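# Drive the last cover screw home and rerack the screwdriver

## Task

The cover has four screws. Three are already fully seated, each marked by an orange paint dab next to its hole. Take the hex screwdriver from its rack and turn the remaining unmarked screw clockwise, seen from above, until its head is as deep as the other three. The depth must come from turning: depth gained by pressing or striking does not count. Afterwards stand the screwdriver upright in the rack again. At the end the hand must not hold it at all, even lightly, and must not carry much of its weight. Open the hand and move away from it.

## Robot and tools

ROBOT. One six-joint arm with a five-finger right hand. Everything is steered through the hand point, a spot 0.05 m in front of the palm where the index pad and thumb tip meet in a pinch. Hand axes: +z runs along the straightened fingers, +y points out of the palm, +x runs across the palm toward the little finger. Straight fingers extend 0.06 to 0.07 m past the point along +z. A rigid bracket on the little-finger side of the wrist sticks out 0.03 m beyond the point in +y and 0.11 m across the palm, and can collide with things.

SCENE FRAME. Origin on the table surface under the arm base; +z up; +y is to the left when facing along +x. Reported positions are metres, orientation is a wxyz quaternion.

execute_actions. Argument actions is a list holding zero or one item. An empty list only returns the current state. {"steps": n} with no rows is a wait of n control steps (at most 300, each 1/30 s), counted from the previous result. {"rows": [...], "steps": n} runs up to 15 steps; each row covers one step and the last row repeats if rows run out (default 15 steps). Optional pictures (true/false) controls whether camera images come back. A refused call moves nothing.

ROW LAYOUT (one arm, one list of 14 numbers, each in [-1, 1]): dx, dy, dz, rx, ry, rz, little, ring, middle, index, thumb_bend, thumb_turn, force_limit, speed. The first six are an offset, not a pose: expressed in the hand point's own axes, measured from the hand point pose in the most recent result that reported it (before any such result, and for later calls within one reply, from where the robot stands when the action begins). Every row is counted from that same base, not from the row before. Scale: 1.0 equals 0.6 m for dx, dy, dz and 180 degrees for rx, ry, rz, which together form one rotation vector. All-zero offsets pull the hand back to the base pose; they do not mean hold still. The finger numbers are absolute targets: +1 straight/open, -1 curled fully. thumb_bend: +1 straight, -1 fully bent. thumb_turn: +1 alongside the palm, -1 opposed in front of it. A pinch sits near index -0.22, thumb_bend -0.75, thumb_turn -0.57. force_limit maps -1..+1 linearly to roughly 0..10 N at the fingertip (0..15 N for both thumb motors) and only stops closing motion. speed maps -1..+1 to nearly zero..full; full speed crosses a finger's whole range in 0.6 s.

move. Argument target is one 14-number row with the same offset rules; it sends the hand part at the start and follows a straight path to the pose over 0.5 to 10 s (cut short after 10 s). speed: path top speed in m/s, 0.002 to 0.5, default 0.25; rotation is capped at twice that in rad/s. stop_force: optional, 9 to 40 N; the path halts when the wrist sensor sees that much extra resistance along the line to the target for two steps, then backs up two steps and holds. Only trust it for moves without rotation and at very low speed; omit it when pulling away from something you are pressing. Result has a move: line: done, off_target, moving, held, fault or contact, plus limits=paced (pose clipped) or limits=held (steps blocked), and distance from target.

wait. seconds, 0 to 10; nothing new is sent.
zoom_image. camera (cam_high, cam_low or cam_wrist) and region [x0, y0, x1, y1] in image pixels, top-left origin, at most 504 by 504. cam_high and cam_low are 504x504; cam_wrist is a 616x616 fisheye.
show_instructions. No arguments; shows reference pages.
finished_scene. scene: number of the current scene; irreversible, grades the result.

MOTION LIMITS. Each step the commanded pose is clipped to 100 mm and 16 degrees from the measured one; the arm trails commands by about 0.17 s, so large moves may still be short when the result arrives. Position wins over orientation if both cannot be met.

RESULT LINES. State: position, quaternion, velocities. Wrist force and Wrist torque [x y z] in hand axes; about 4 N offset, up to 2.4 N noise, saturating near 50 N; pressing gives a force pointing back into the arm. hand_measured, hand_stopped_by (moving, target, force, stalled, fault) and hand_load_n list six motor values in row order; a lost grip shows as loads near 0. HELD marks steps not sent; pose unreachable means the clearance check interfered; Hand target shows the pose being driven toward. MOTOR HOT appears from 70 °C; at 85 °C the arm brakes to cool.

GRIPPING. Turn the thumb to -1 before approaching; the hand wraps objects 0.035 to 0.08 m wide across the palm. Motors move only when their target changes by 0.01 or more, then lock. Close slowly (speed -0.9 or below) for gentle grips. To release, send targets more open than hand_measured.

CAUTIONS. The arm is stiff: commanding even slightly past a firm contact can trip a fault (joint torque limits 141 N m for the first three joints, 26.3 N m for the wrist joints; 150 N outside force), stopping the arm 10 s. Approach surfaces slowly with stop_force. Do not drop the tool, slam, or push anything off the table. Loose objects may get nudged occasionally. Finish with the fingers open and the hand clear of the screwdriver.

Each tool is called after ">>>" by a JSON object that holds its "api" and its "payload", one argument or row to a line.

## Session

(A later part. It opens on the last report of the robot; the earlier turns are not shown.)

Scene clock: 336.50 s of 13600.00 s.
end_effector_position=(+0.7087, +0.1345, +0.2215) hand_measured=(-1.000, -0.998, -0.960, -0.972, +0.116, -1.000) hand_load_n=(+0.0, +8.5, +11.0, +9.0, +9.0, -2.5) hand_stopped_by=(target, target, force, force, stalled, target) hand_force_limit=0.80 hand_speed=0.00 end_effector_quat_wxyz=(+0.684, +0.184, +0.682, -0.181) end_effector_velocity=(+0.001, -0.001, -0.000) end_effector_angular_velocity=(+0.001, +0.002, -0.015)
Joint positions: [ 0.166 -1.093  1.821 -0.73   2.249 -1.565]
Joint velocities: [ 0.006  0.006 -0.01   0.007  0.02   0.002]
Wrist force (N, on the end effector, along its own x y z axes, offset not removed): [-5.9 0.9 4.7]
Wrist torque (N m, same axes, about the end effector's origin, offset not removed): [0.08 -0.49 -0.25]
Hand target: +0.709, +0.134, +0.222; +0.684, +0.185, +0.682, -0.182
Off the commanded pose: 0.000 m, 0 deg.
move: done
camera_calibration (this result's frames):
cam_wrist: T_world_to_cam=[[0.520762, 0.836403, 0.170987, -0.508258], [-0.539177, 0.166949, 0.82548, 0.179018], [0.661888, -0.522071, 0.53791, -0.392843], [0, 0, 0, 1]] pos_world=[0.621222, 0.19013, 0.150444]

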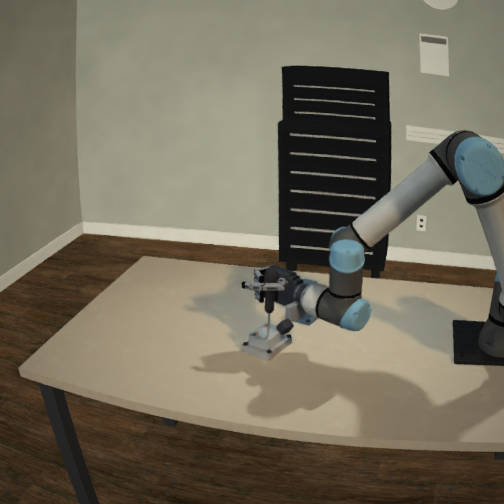

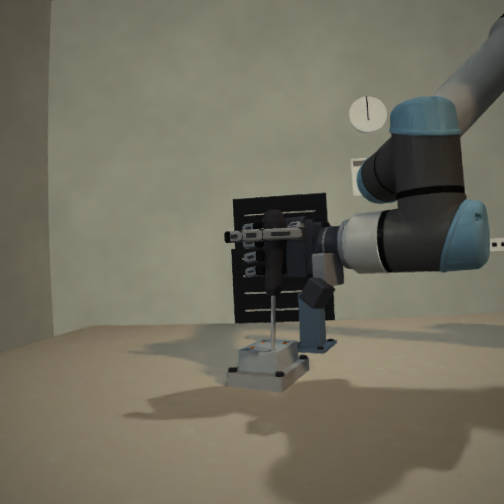

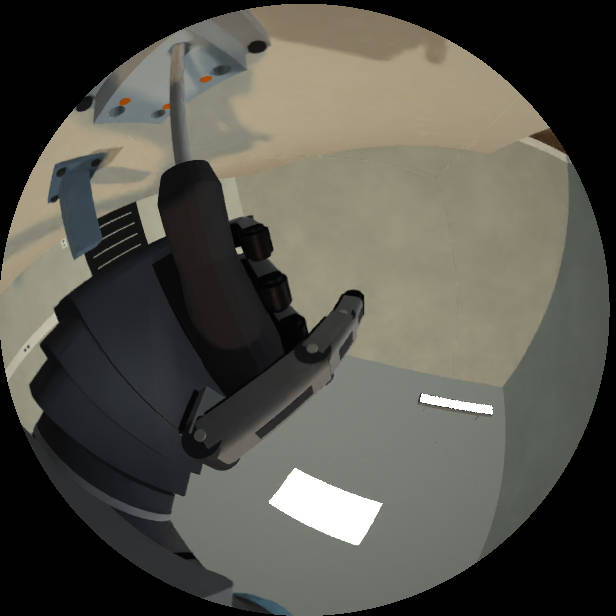

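>>> {"api": "execute_actions", "payload": {
  "actions": [
    {"rows":[[-0.001,0,0,0,0,0,-0.7,-0.7,-0.65,-0.65,0.5,-1,0.8,0.5]],"steps":8}
  ],
  "pictures": false
}}

>>> {"api": "move", "payload": {
  "target": [0,0.034,-0.0539,-0.2772,0,0,-0.7,-0.7,-0.65,-0.65,0.5,-1,0.8,0.5],
  "speed": 0.5
}}

>>> {"api": "execute_actions", "payload": {
  "actions": [
    {"rows":[[0,0,0,0,0,0,-1,-1,-1,-1,0.1,-1,0.8,0]],"steps":15}
  ],
  "pictures": false
}}

>>> {"api": "move", "payload": {
  "target": [0.0007,-0.0238,0.0112,0.1111,0,0,-1,-1,-1,-1,0.1,-1,0.8,0],
  "speed": 0.5
}}

>>> {"api": "move", "payload": {
  "target": [0.0006,-0.0378,0.0117,0.1667,0,0,-1,-1,-1,-1,0.1,-1,0.8,0],
  "speed": 0.5
}}

>>> {"api": "execute_actions", "payload": {
  "actions": [
    {"rows":[[-0.001,0,0,0,0,0,-0.7,-0.7,-0.65,-0.65,0.5,-1,0.8,0.5]],"steps":8}
  ],
  "pictures": false
}}

>>> {"api": "move", "payload": {
  "target": [0,0.034,-0.0539,-0.2772,0,0,-0.7,-0.7,-0.65,-0.65,0.5,-1,0.8,0.5],
  "speed": 0.5
}}

>>> {"api": "execute_actions", "payload": {
  "actions": [
    {"rows":[[0,0,0,0,0,0,-1,-1,-1,-1,0.1,-1,0.8,0]],"steps":15}
  ],
  "pictures": false
}}

>>> {"api": "move", "payload": {
  "target": [0.0007,-0.0238,0.0112,0.1111,0,0,-1,-1,-1,-1,0.1,-1,0.8,0],
  "speed": 0.5
}}

>>> {"api": "move", "payload": {
  "target": [0.0006,-0.0378,0.0117,0.1667,0,0,-1,-1,-1,-1,0.1,-1,0.8,0],
  "speed": 0.5
}}

Scene clock: 339.27 s of 13600.00 s.
end_effector_position=(+0.7088, +0.1347, +0.2220) hand_measured=(-0.700, -0.700, -0.650, -0.650, +0.368, -1.000) hand_load_n=(+0.0, +0.0, +0.0, +0.0, +0.0, +0.0) hand_stopped_by=(moving, moving, moving, moving, moving, target) hand_force_limit=0.80 hand_speed=0.50 end_effector_quat_wxyz=(+0.684, +0.184, +0.682, -0.181) end_effector_velocity=(-0.000, -0.000, +0.001) end_effector_angular_velocity=(+0.000, -0.000, +0.003)
Joint positions: [ 0.166 -1.093  1.82  -0.728  2.249 -1.565]
Joint velocities: [-0.002 -0.003  0.002  0.    -0.005  0.   ]
Wrist force (N, on the end effector, along its own x y z axes, offset not removed): [-0.2 1.0 0.2]
Wrist torque (N m, same axes, about the end effector's origin, offset not removed): [0.26 0.12 -0.02]
Hand target: +0.709, +0.135, +0.222; +0.684, +0.184, +0.682, -0.181
Off the commanded pose: 0.000 m, 0 deg.
Steps of this call (steps 1 to 75: nothing new was sent; steps 76 to 83: all 8 steps of this action). Readings (end_effector_position | what the end effector reports):
76: (+0.7088, +0.1344, +0.2215) | hand_measured=(-1.000, -0.998, -0.960, -0.972, +0.116, -1.000) hand_load_n=(+0.0, +8.5, +11.0, +9.0, +9.0, -2.5) hand_stopped_by=(moving, moving, moving, moving, moving, target) hand_force_limit=0.80 hand_speed=0.50
77: (+0.7088, +0.1345, +0.2216) | hand_measured=(-1.000, -0.998, -0.960, -0.972, +0.116, -1.000) hand_load_n=(+0.0, +8.5, +11.0, +9.0, +9.0, -2.5) hand_stopped_by=(moving, moving, moving, moving, moving, target) hand_force_limit=0.80 hand_speed=0.50
79: (+0.7088, +0.1347, +0.2218) | hand_measured=(-0.926, -0.924, -0.888, -0.898, +0.160, -1.000) hand_load_n=(+0.0, +0.0, -4.5, +0.0, +2.5, +1.0) hand_stopped_by=(moving, moving, moving, moving, moving, target) hand_force_limit=0.80 hand_speed=0.50
83: the state above

Scene clock: 341.20 s of 13600.00 s.
end_effector_position=(+0.6906, +0.1682, +0.2221) hand_measured=(-0.700, -0.700, -0.650, -0.650, +0.500, -1.000) hand_load_n=(+0.0, +0.0, +0.0, +0.0, +0.0, +0.0) hand_stopped_by=(target, target, target, target, target, target) hand_force_limit=0.80 hand_speed=0.50 end_effector_quat_wxyz=(+0.698, -0.121, +0.695, +0.123) end_effector_velocity=(+0.000, +0.001, -0.000) end_effector_angular_velocity=(-0.001, +0.001, +0.015)
Joint positions: [-0.217 -1.149  1.915 -0.772  0.997 -1.564]
Joint velocities: [-0.004  0.005 -0.008  0.004 -0.019 -0.001]
Wrist force (N, on the end effector, along its own x y z axes, offset not removed): [1.2 1.7 2.7]
Wrist torque (N m, same axes, about the end effector's origin, offset not removed): [0.16 -0.34 0.08]
Hand target: +0.691, +0.168, +0.222; +0.698, -0.121, +0.695, +0.123
Off the commanded pose: 0.000 m, 0 deg.
move: done
camera_calibration (this result's frames):
cam_wrist: T_world_to_cam=[[-0.302978, 0.937914, 0.168884, 0.0251718], [-0.478456, -0.302965, 0.824192, 0.200523], [0.824187, 0.168909, 0.540542, -0.592498], [0, 0, 0, 1]] pos_world=[0.591897, 0.13722, 0.15075]

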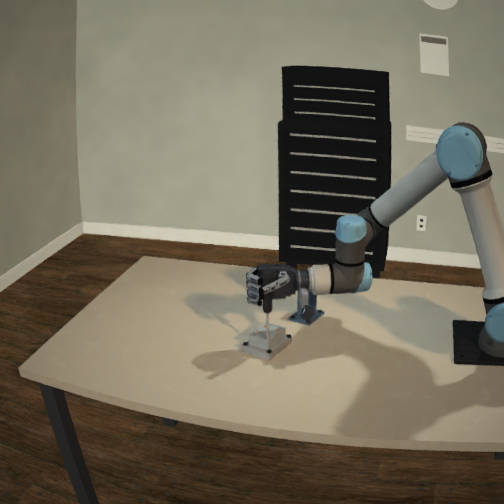

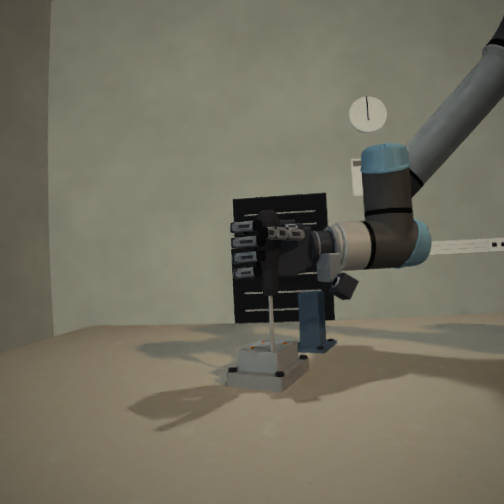

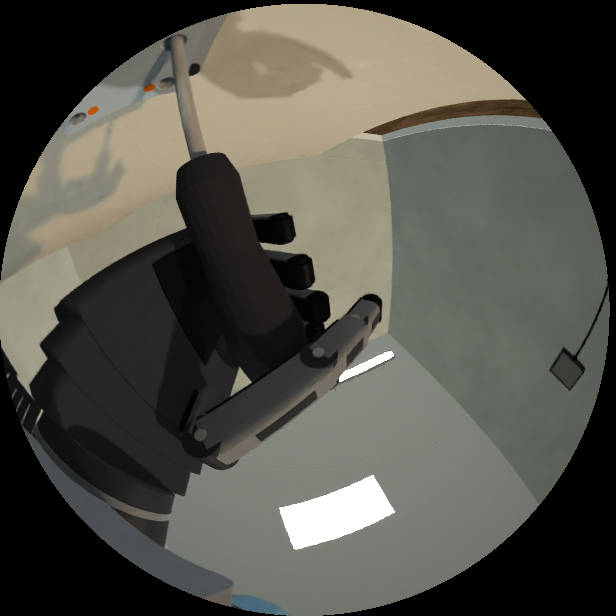

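Scene clock: 341.70 s of 13600.00 s.
end_effector_position=(+0.6907, +0.1681, +0.2221) hand_measured=(-1.000, -0.998, -0.960, -0.972, +0.112, -1.000) hand_load_n=(+0.0, +6.0, +10.0, +10.0, +9.5, +1.5) hand_stopped_by=(target, target, force, force, moving, target) hand_force_limit=0.80 hand_speed=0.00 end_effector_quat_wxyz=(+0.698, -0.121, +0.695, +0.123) end_effector_velocity=(+0.000, +0.000, +0.001) end_effector_angular_velocity=(-0.000, -0.001, +0.000)
Joint positions: [-0.218 -1.149  1.915 -0.772  0.997 -1.564]
Joint velocities: [ 0.    -0.001 -0.     0.001  0.    -0.   ]
Wrist force (N, on the end effector, along its own x y z axes, offset not removed): [1.2 1.8 2.0]
Wrist torque (N m, same axes, about the end effector's origin, offset not removed): [0.28 -0.38 -0.03]
Hand target: +0.691, +0.168, +0.222; +0.698, -0.121, +0.695, +0.123
Off the commanded pose: 0.000 m, 0 deg.
Steps of this call (steps 1 to 15: all 15 steps of this action). Readings (end_effector_position | what the end effector reports):
1: (+0.6906, +0.1682, +0.2221) | hand_measured=(-0.700, -0.700, -0.650, -0.650, +0.500, -1.000) hand_load_n=(+0.0, +0.0, +0.0, +0.0, +0.0, +0.0) hand_stopped_by=(moving, moving, moving, moving, moving, target) hand_force_limit=0.80 hand_speed=0.00
2: (+0.6906, +0.1682, +0.2221) | hand_measured=(-0.700, -0.700, -0.650, -0.650, +0.500, -1.000) hand_load_n=(+0.0, +0.0, +0.0, +0.0, +0.0, +0.0) hand_stopped_by=(moving, moving, moving, moving, moving, target) hand_force_limit=0.80 hand_speed=0.00
4: (+0.6906, +0.1682, +0.2221) | hand_measured=(-0.750, -0.750, -0.700, -0.700, +0.468, -1.000) hand_load_n=(+0.0, +0.0, +0.0, +0.0, +0.0, +0.0) hand_stopped_by=(moving, moving, moving, moving, moving, target) hand_force_limit=0.80 hand_speed=0.00
8: (+0.6907, +0.1681, +0.2221) | hand_measured=(-0.972, -0.972, -0.922, -0.922, +0.328, -1.000) hand_load_n=(+0.0, +3.0, +1.0, +0.0, +0.0, +0.0) hand_stopped_by=(moving, moving, moving, moving, moving, target) hand_force_limit=0.80 hand_speed=0.00
15: the state above

Scene clock: 343.10 s of 13600.00 s.
end_effector_position=(+0.7017, +0.1570, +0.2218) hand_measured=(-1.000, -0.998, -0.960, -0.972, +0.116, -1.000) hand_load_n=(+0.0, +6.5, +10.5, +10.0, +9.5, -0.5) hand_stopped_by=(target, target, force, force, stalled, target) hand_force_limit=0.80 hand_speed=0.00 end_effector_quat_wxyz=(+0.708, +0.002, +0.706, +0.001) end_effector_velocity=(+0.001, -0.001, -0.001) end_effector_angular_velocity=(+0.001, +0.002, -0.017)
Joint positions: [-0.071 -1.176  1.958 -0.786  1.491 -1.565]
Joint velocities: [ 0.007  0.002 -0.002  0.002  0.025  0.   ]
Wrist force (N, on the end effector, along its own x y z axes, offset not removed): [-6.6 -0.5 2.7]
Wrist torque (N m, same axes, about the end effector's origin, offset not removed): [0.21 -0.15 -0.73]
Hand target: +0.702, +0.157, +0.222; +0.708, +0.002, +0.706, +0.000
Off the commanded pose: 0.000 m, 0 deg.
move: done
camera_calibration (this result's frames):
cam_wrist: T_world_to_cam=[[0.0342527, 0.984842, 0.170039, -0.205199], [-0.552391, -0.123133, 0.824441, 0.226342], [0.832881, -0.122167, 0.5398, -0.559846], [0, 0, 0, 1]] pos_world=[0.598343, 0.161564, 0.150491]

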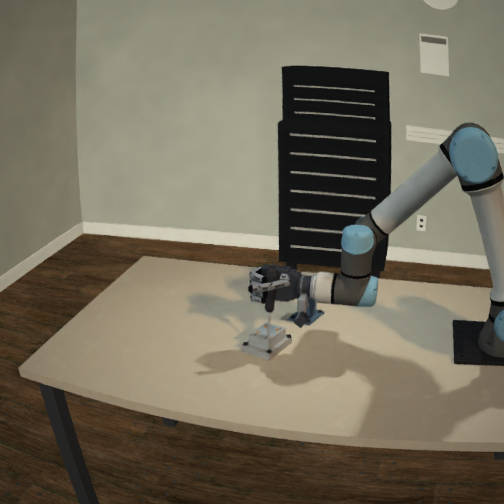

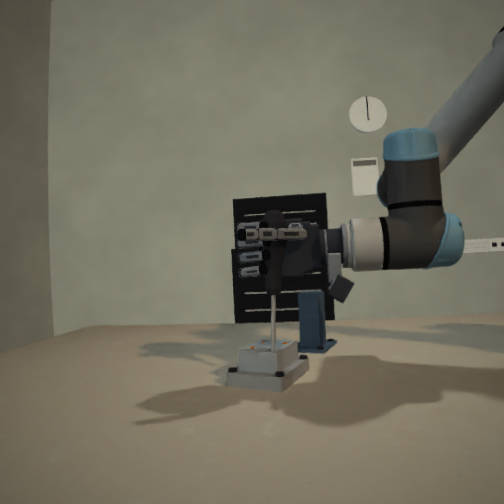

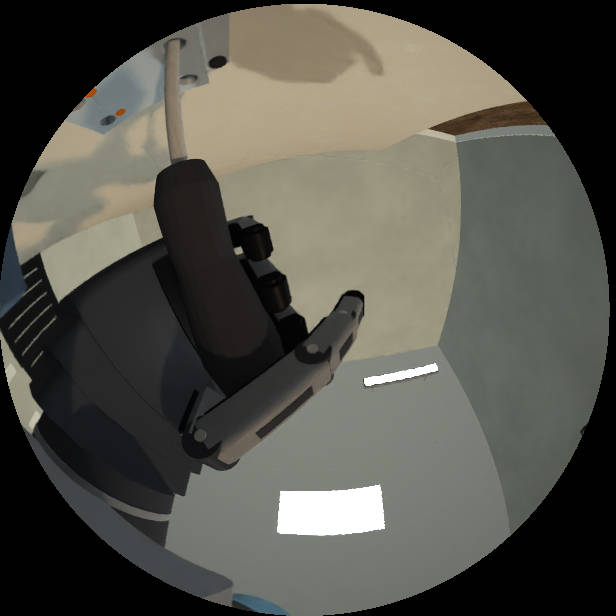

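Scene clock: 344.40 s of 13600.00 s.
end_effector_position=(+0.7087, +0.1345, +0.2213) hand_measured=(-1.000, -0.998, -0.960, -0.972, +0.116, -1.000) hand_load_n=(+0.0, +8.5, +11.5, +9.0, +9.0, -2.5) hand_stopped_by=(target, target, force, force, stalled, target) hand_force_limit=0.80 hand_speed=0.00 end_effector_quat_wxyz=(+0.684, +0.184, +0.682, -0.181) end_effector_velocity=(+0.001, -0.001, +0.000) end_effector_angular_velocity=(+0.001, +0.000, -0.015)
Joint positions: [ 0.165 -1.092  1.822 -0.731  2.249 -1.565]
Joint velocities: [ 0.005  0.005 -0.01   0.006  0.02   0.002]
Wrist force (N, on the end effector, along its own x y z axes, offset not removed): [-5.7 0.9 4.5]
Wrist torque (N m, same axes, about the end effector's origin, offset not removed): [0.10 -0.48 -0.25]
Hand target: +0.709, +0.134, +0.221; +0.684, +0.185, +0.682, -0.182
Off the commanded pose: 0.000 m, 0 deg.
move: done
camera_calibration (this result's frames):
cam_wrist: T_world_to_cam=[[0.52066, 0.836431, 0.171164, -0.50817], [-0.539476, 0.166928, 0.825288, 0.17944], [0.661724, -0.522033, 0.538147, -0.392757], [0, 0, 0, 1]] pos_world=[0.621284, 0.190063, 0.150252]

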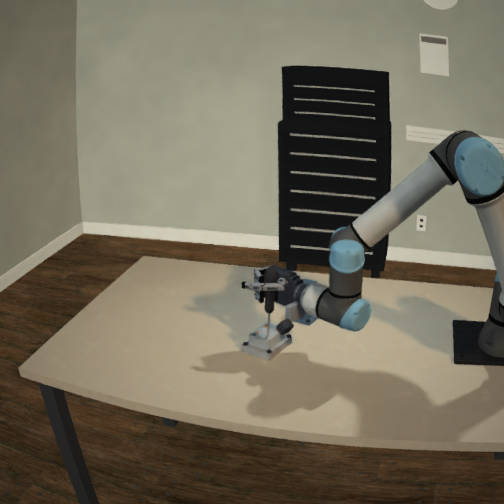

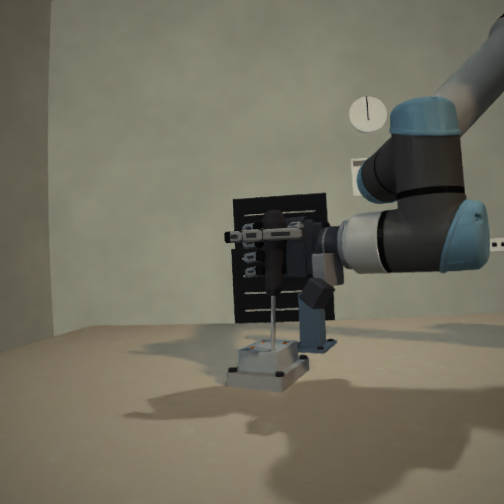

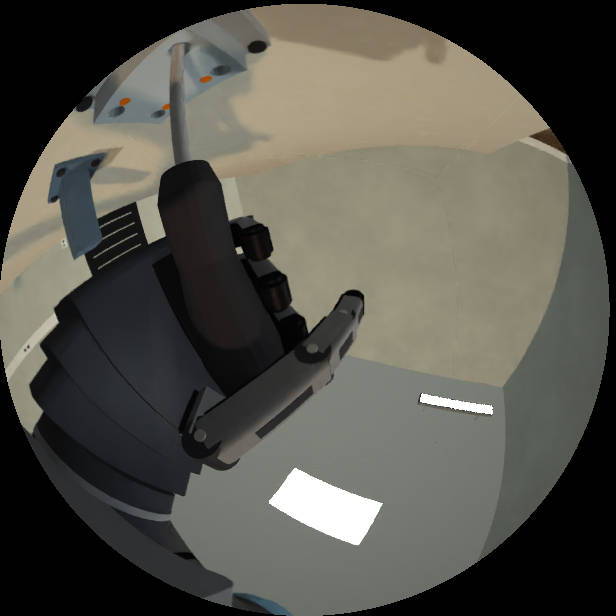

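Scene clock: 344.67 s of 13600.00 s.
end_effector_position=(+0.7087, +0.1345, +0.2217) hand_measured=(-0.700, -0.700, -0.650, -0.650, +0.370, -1.000) hand_load_n=(+0.0, +0.0, +0.0, +0.0, +0.0, +0.0) hand_stopped_by=(moving, moving, moving, moving, moving, target) hand_force_limit=0.80 hand_speed=0.50 end_effector_quat_wxyz=(+0.684, +0.184, +0.682, -0.181) end_effector_velocity=(-0.000, +0.001, +0.001) end_effector_angular_velocity=(+0.000, -0.001, +0.003)
Joint positions: [ 0.166 -1.093  1.821 -0.73   2.249 -1.565]
Joint velocities: [ 0.    -0.003  0.     0.001 -0.003  0.   ]
Wrist force (N, on the end effector, along its own x y z axes, offset not removed): [-0.3 1.9 0.3]
Wrist torque (N m, same axes, about the end effector's origin, offset not removed): [0.36 -0.01 0.07]
Hand target: +0.709, +0.134, +0.222; +0.684, +0.184, +0.682, -0.181
Off the commanded pose: 0.000 m, 0 deg.
Steps of this call (steps 1 to 8: all 8 steps of this action). Readings (end_effector_position | what the end effector reports):
1: (+0.7088, +0.1344, +0.2213) | hand_measured=(-1.000, -0.998, -0.960, -0.972, +0.116, -1.000) hand_load_n=(+0.0, +8.5, +11.5, +9.0, +9.0, -2.5) hand_stopped_by=(moving, moving, moving, moving, moving, target) hand_force_limit=0.80 hand_speed=0.50
2: (+0.7088, +0.1344, +0.2213) | hand_measured=(-1.000, -0.998, -0.960, -0.972, +0.116, -1.000) hand_load_n=(+0.0, +8.5, +11.5, +9.0, +9.0, -2.5) hand_stopped_by=(moving, moving, moving, moving, moving, target) hand_force_limit=0.80 hand_speed=0.50
4: (+0.7087, +0.1344, +0.2214) | hand_measured=(-0.926, -0.924, -0.888, -0.898, +0.160, -1.000) hand_load_n=(+0.0, +0.0, -4.5, +0.0, +2.5, +1.0) hand_stopped_by=(moving, moving, moving, moving, moving, target) hand_force_limit=0.80 hand_speed=0.50
8: the state above

Scene clock: 346.60 s of 13600.00 s.
end_effector_position=(+0.6906, +0.1682, +0.2219) hand_measured=(-0.700, -0.700, -0.650, -0.650, +0.500, -1.000) hand_load_n=(+0.0, +0.0, +0.0, +0.0, +0.0, +0.0) hand_stopped_by=(target, target, target, target, target, target) hand_force_limit=0.80 hand_speed=0.50 end_effector_quat_wxyz=(+0.698, -0.121, +0.695, +0.123) end_effector_velocity=(+0.000, +0.001, +0.000) end_effector_angular_velocity=(-0.001, +0.000, +0.016)
Joint positions: [-0.218 -1.149  1.915 -0.773  0.997 -1.564]
Joint velocities: [-0.003  0.004 -0.008  0.004 -0.019 -0.001]
Wrist force (N, on the end effector, along its own x y z axes, offset not removed): [0.9 2.1 -0.3]
Wrist torque (N m, same axes, about the end effector's origin, offset not removed): [0.45 -0.15 0.09]
Hand target: +0.691, +0.168, +0.222; +0.698, -0.122, +0.695, +0.123
Off the commanded pose: 0.000 m, 0 deg.
move: done
camera_calibration (this result's frames):
cam_wrist: T_world_to_cam=[[-0.303212, 0.937871, 0.168705, 0.0253951], [-0.478596, -0.302971, 0.824108, 0.200814], [0.82402, 0.169138, 0.540725, -0.592351], [0, 0, 0, 1]] pos_world=[0.591918, 0.137212, 0.150522]

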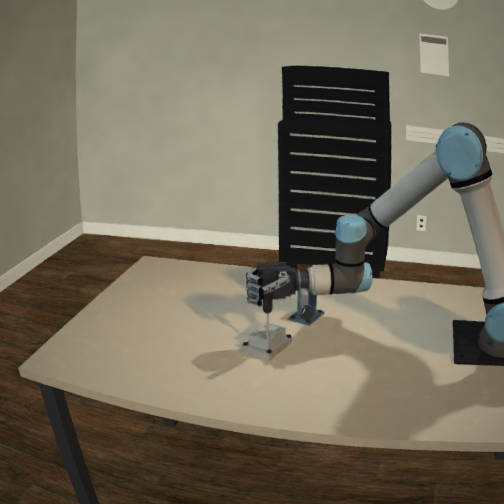

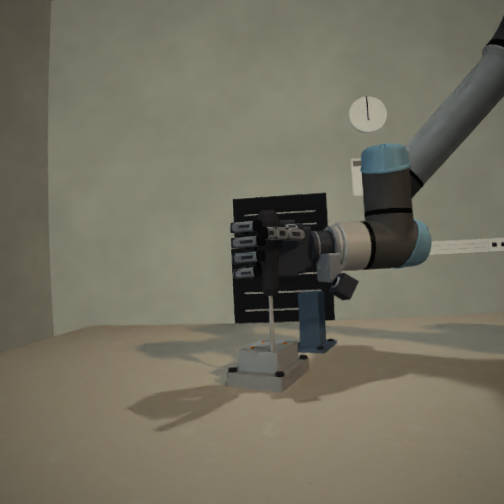

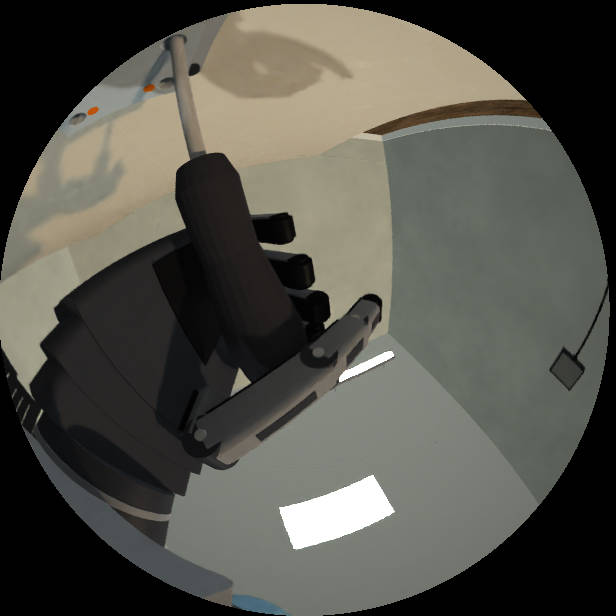

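Scene clock: 347.10 s of 13600.00 s.
end_effector_position=(+0.6907, +0.1681, +0.2219) hand_measured=(-1.000, -0.998, -0.960, -0.972, +0.112, -1.000) hand_load_n=(+0.0, +6.0, +10.0, +10.0, +9.5, +2.0) hand_stopped_by=(target, target, force, force, moving, target) hand_force_limit=0.80 hand_speed=0.00 end_effector_quat_wxyz=(+0.698, -0.121, +0.695, +0.123) end_effector_velocity=(+0.000, -0.001, +0.001) end_effector_angular_velocity=(-0.000, -0.001, -0.001)
Joint positions: [-0.218 -1.149  1.915 -0.772  0.997 -1.564]
Joint velocities: [-0.001 -0.001 -0.    -0.     0.001  0.   ]
Wrist force (N, on the end effector, along its own x y z axes, offset not removed): [1.3 2.5 3.3]
Wrist torque (N m, same axes, about the end effector's origin, offset not removed): [0.40 -0.48 0.01]
Hand target: +0.691, +0.168, +0.222; +0.698, -0.121, +0.695, +0.123
Off the commanded pose: 0.000 m, 0 deg.
Steps of this call (steps 1 to 15: all 15 steps of this action). Readings (end_effector_position | what the end effector reports):
1: (+0.6906, +0.1682, +0.2219) | hand_measured=(-0.700, -0.700, -0.650, -0.650, +0.500, -1.000) hand_load_n=(+0.0, +0.0, +0.0, +0.0, +0.0, +0.0) hand_stopped_by=(moving, moving, moving, moving, moving, target) hand_force_limit=0.80 hand_speed=0.00
2: (+0.6906, +0.1682, +0.2219) | hand_measured=(-0.700, -0.700, -0.650, -0.650, +0.500, -1.000) hand_load_n=(+0.0, +0.0, +0.0, +0.0, +0.0, +0.0) hand_stopped_by=(moving, moving, moving, moving, moving, target) hand_force_limit=0.80 hand_speed=0.00
4: (+0.6906, +0.1682, +0.2219) | hand_measured=(-0.750, -0.750, -0.700, -0.700, +0.468, -1.000) hand_load_n=(+0.0, +0.0, +0.0, +0.0, +0.0, +0.0) hand_stopped_by=(moving, moving, moving, moving, moving, target) hand_force_limit=0.80 hand_speed=0.00
8: (+0.6907, +0.1681, +0.2219) | hand_measured=(-0.972, -0.972, -0.922, -0.922, +0.328, -1.000) hand_load_n=(+0.0, +3.5, +1.5, +0.0, +0.0, +0.0) hand_stopped_by=(moving, moving, moving, moving, moving, target) hand_force_limit=0.80 hand_speed=0.00
15: the state above

Scene clock: 348.50 s of 13600.00 s.
end_effector_position=(+0.7018, +0.1570, +0.2216) hand_measured=(-1.000, -0.998, -0.960, -0.972, +0.116, -1.000) hand_load_n=(+0.0, +6.5, +10.5, +10.0, +9.0, -0.5) hand_stopped_by=(target, target, force, force, stalled, target) hand_force_limit=0.80 hand_speed=0.00 end_effector_quat_wxyz=(+0.708, +0.002, +0.706, +0.001) end_effector_velocity=(+0.001, -0.000, -0.000) end_effector_angular_velocity=(+0.000, -0.000, -0.016)
Joint positions: [-0.071 -1.175  1.959 -0.787  1.49  -1.565]
Joint velocities: [ 0.009  0.002 -0.003  0.     0.025  0.   ]
Wrist force (N, on the end effector, along its own x y z axes, offset not removed): [-8.5 -0.6 2.0]
Wrist torque (N m, same axes, about the end effector's origin, offset not removed): [0.21 0.03 -0.74]
Hand target: +0.702, +0.157, +0.222; +0.708, +0.002, +0.706, +0.000
Off the commanded pose: 0.000 m, 0 deg.
move: done
camera_calibration (this result's frames):
cam_wrist: T_world_to_cam=[[0.0340077, 0.984868, 0.169936, -0.204997], [-0.552575, -0.123153, 0.824314, 0.22667], [0.832769, -0.121936, 0.540026, -0.559744], [0, 0, 0, 1]] pos_world=[0.598362, 0.161557, 0.150265]

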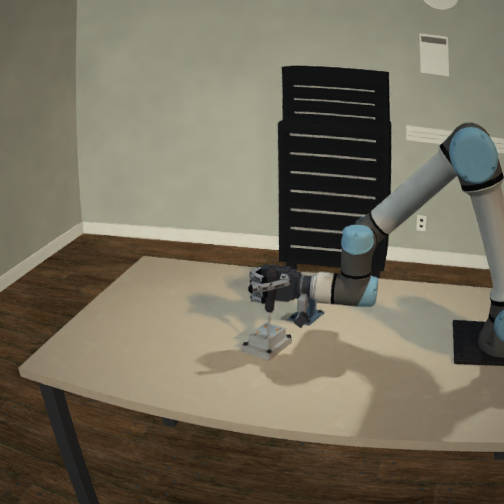

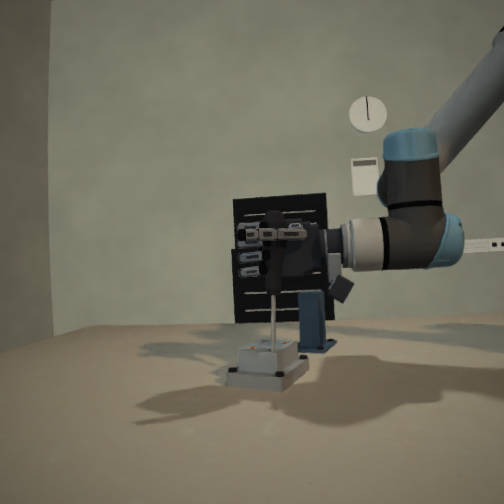

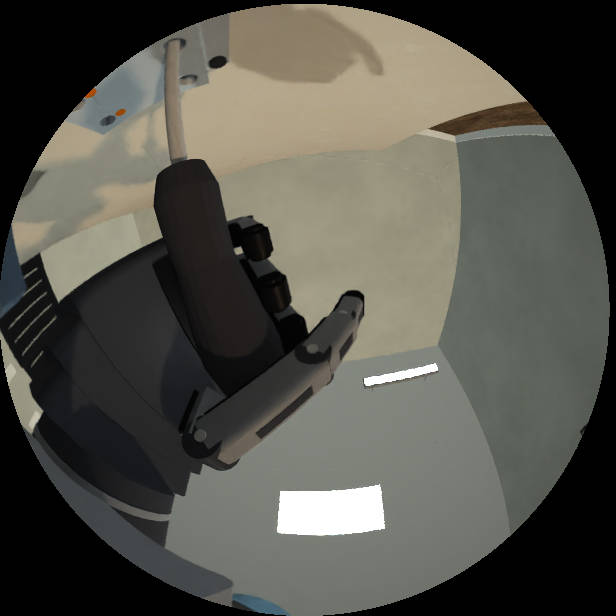

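Scene clock: 349.80 s of 13600.00 s.
end_effector_position=(+0.7087, +0.1345, +0.2211) hand_measured=(-1.000, -0.998, -0.960, -0.972, +0.116, -1.000) hand_load_n=(+0.0, +8.5, +11.0, +9.0, +9.0, -2.5) hand_stopped_by=(target, target, force, force, stalled, target) hand_force_limit=0.80 hand_speed=0.00 end_effector_quat_wxyz=(+0.684, +0.184, +0.682, -0.181) end_effector_velocity=(+0.001, -0.001, +0.000) end_effector_angular_velocity=(+0.001, +0.000, -0.015)
Joint positions: [ 0.165 -1.092  1.822 -0.732  2.248 -1.565]
Joint velocities: [ 0.006  0.005 -0.011  0.007  0.02   0.002]
Wrist force (N, on the end effector, along its own x y z axes, offset not removed): [-7.2 1.0 3.7]
Wrist torque (N m, same axes, about the end effector's origin, offset not removed): [0.24 -0.36 -0.45]
Hand target: +0.709, +0.134, +0.221; +0.684, +0.185, +0.682, -0.182
Off the commanded pose: 0.000 m, 0 deg.
move: done
camera_calibration (this result's frames):
cam_wrist: T_world_to_cam=[[0.520445, 0.836557, 0.171202, -0.508033], [-0.539721, 0.166911, 0.825132, 0.179809], [0.661694, -0.521837, 0.538375, -0.392699], [0, 0, 0, 1]] pos_world=[0.621297, 0.190061, 0.150029]

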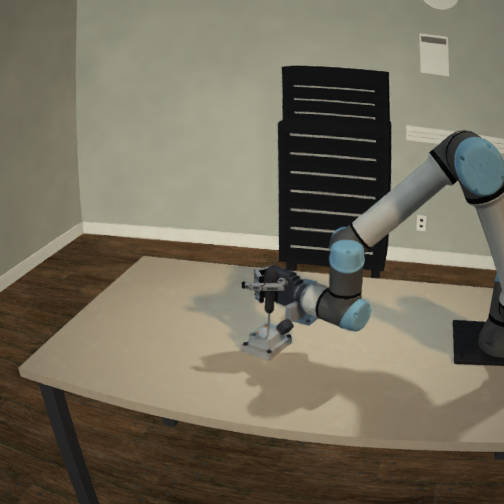

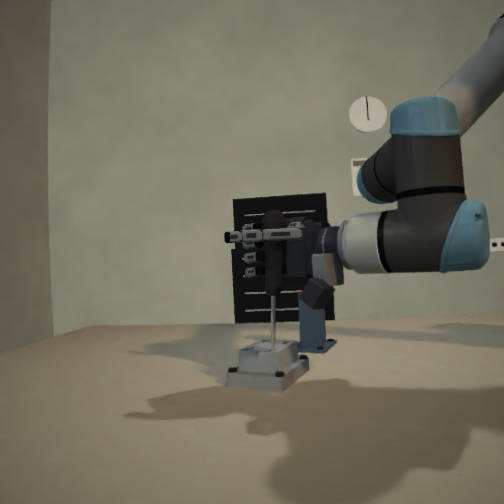

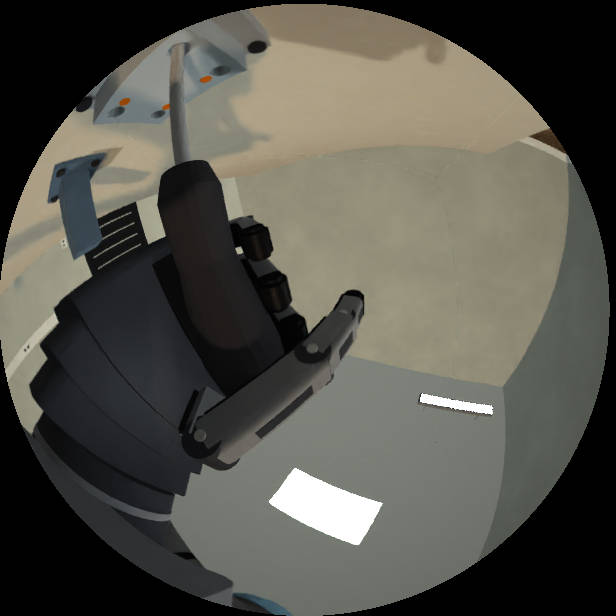

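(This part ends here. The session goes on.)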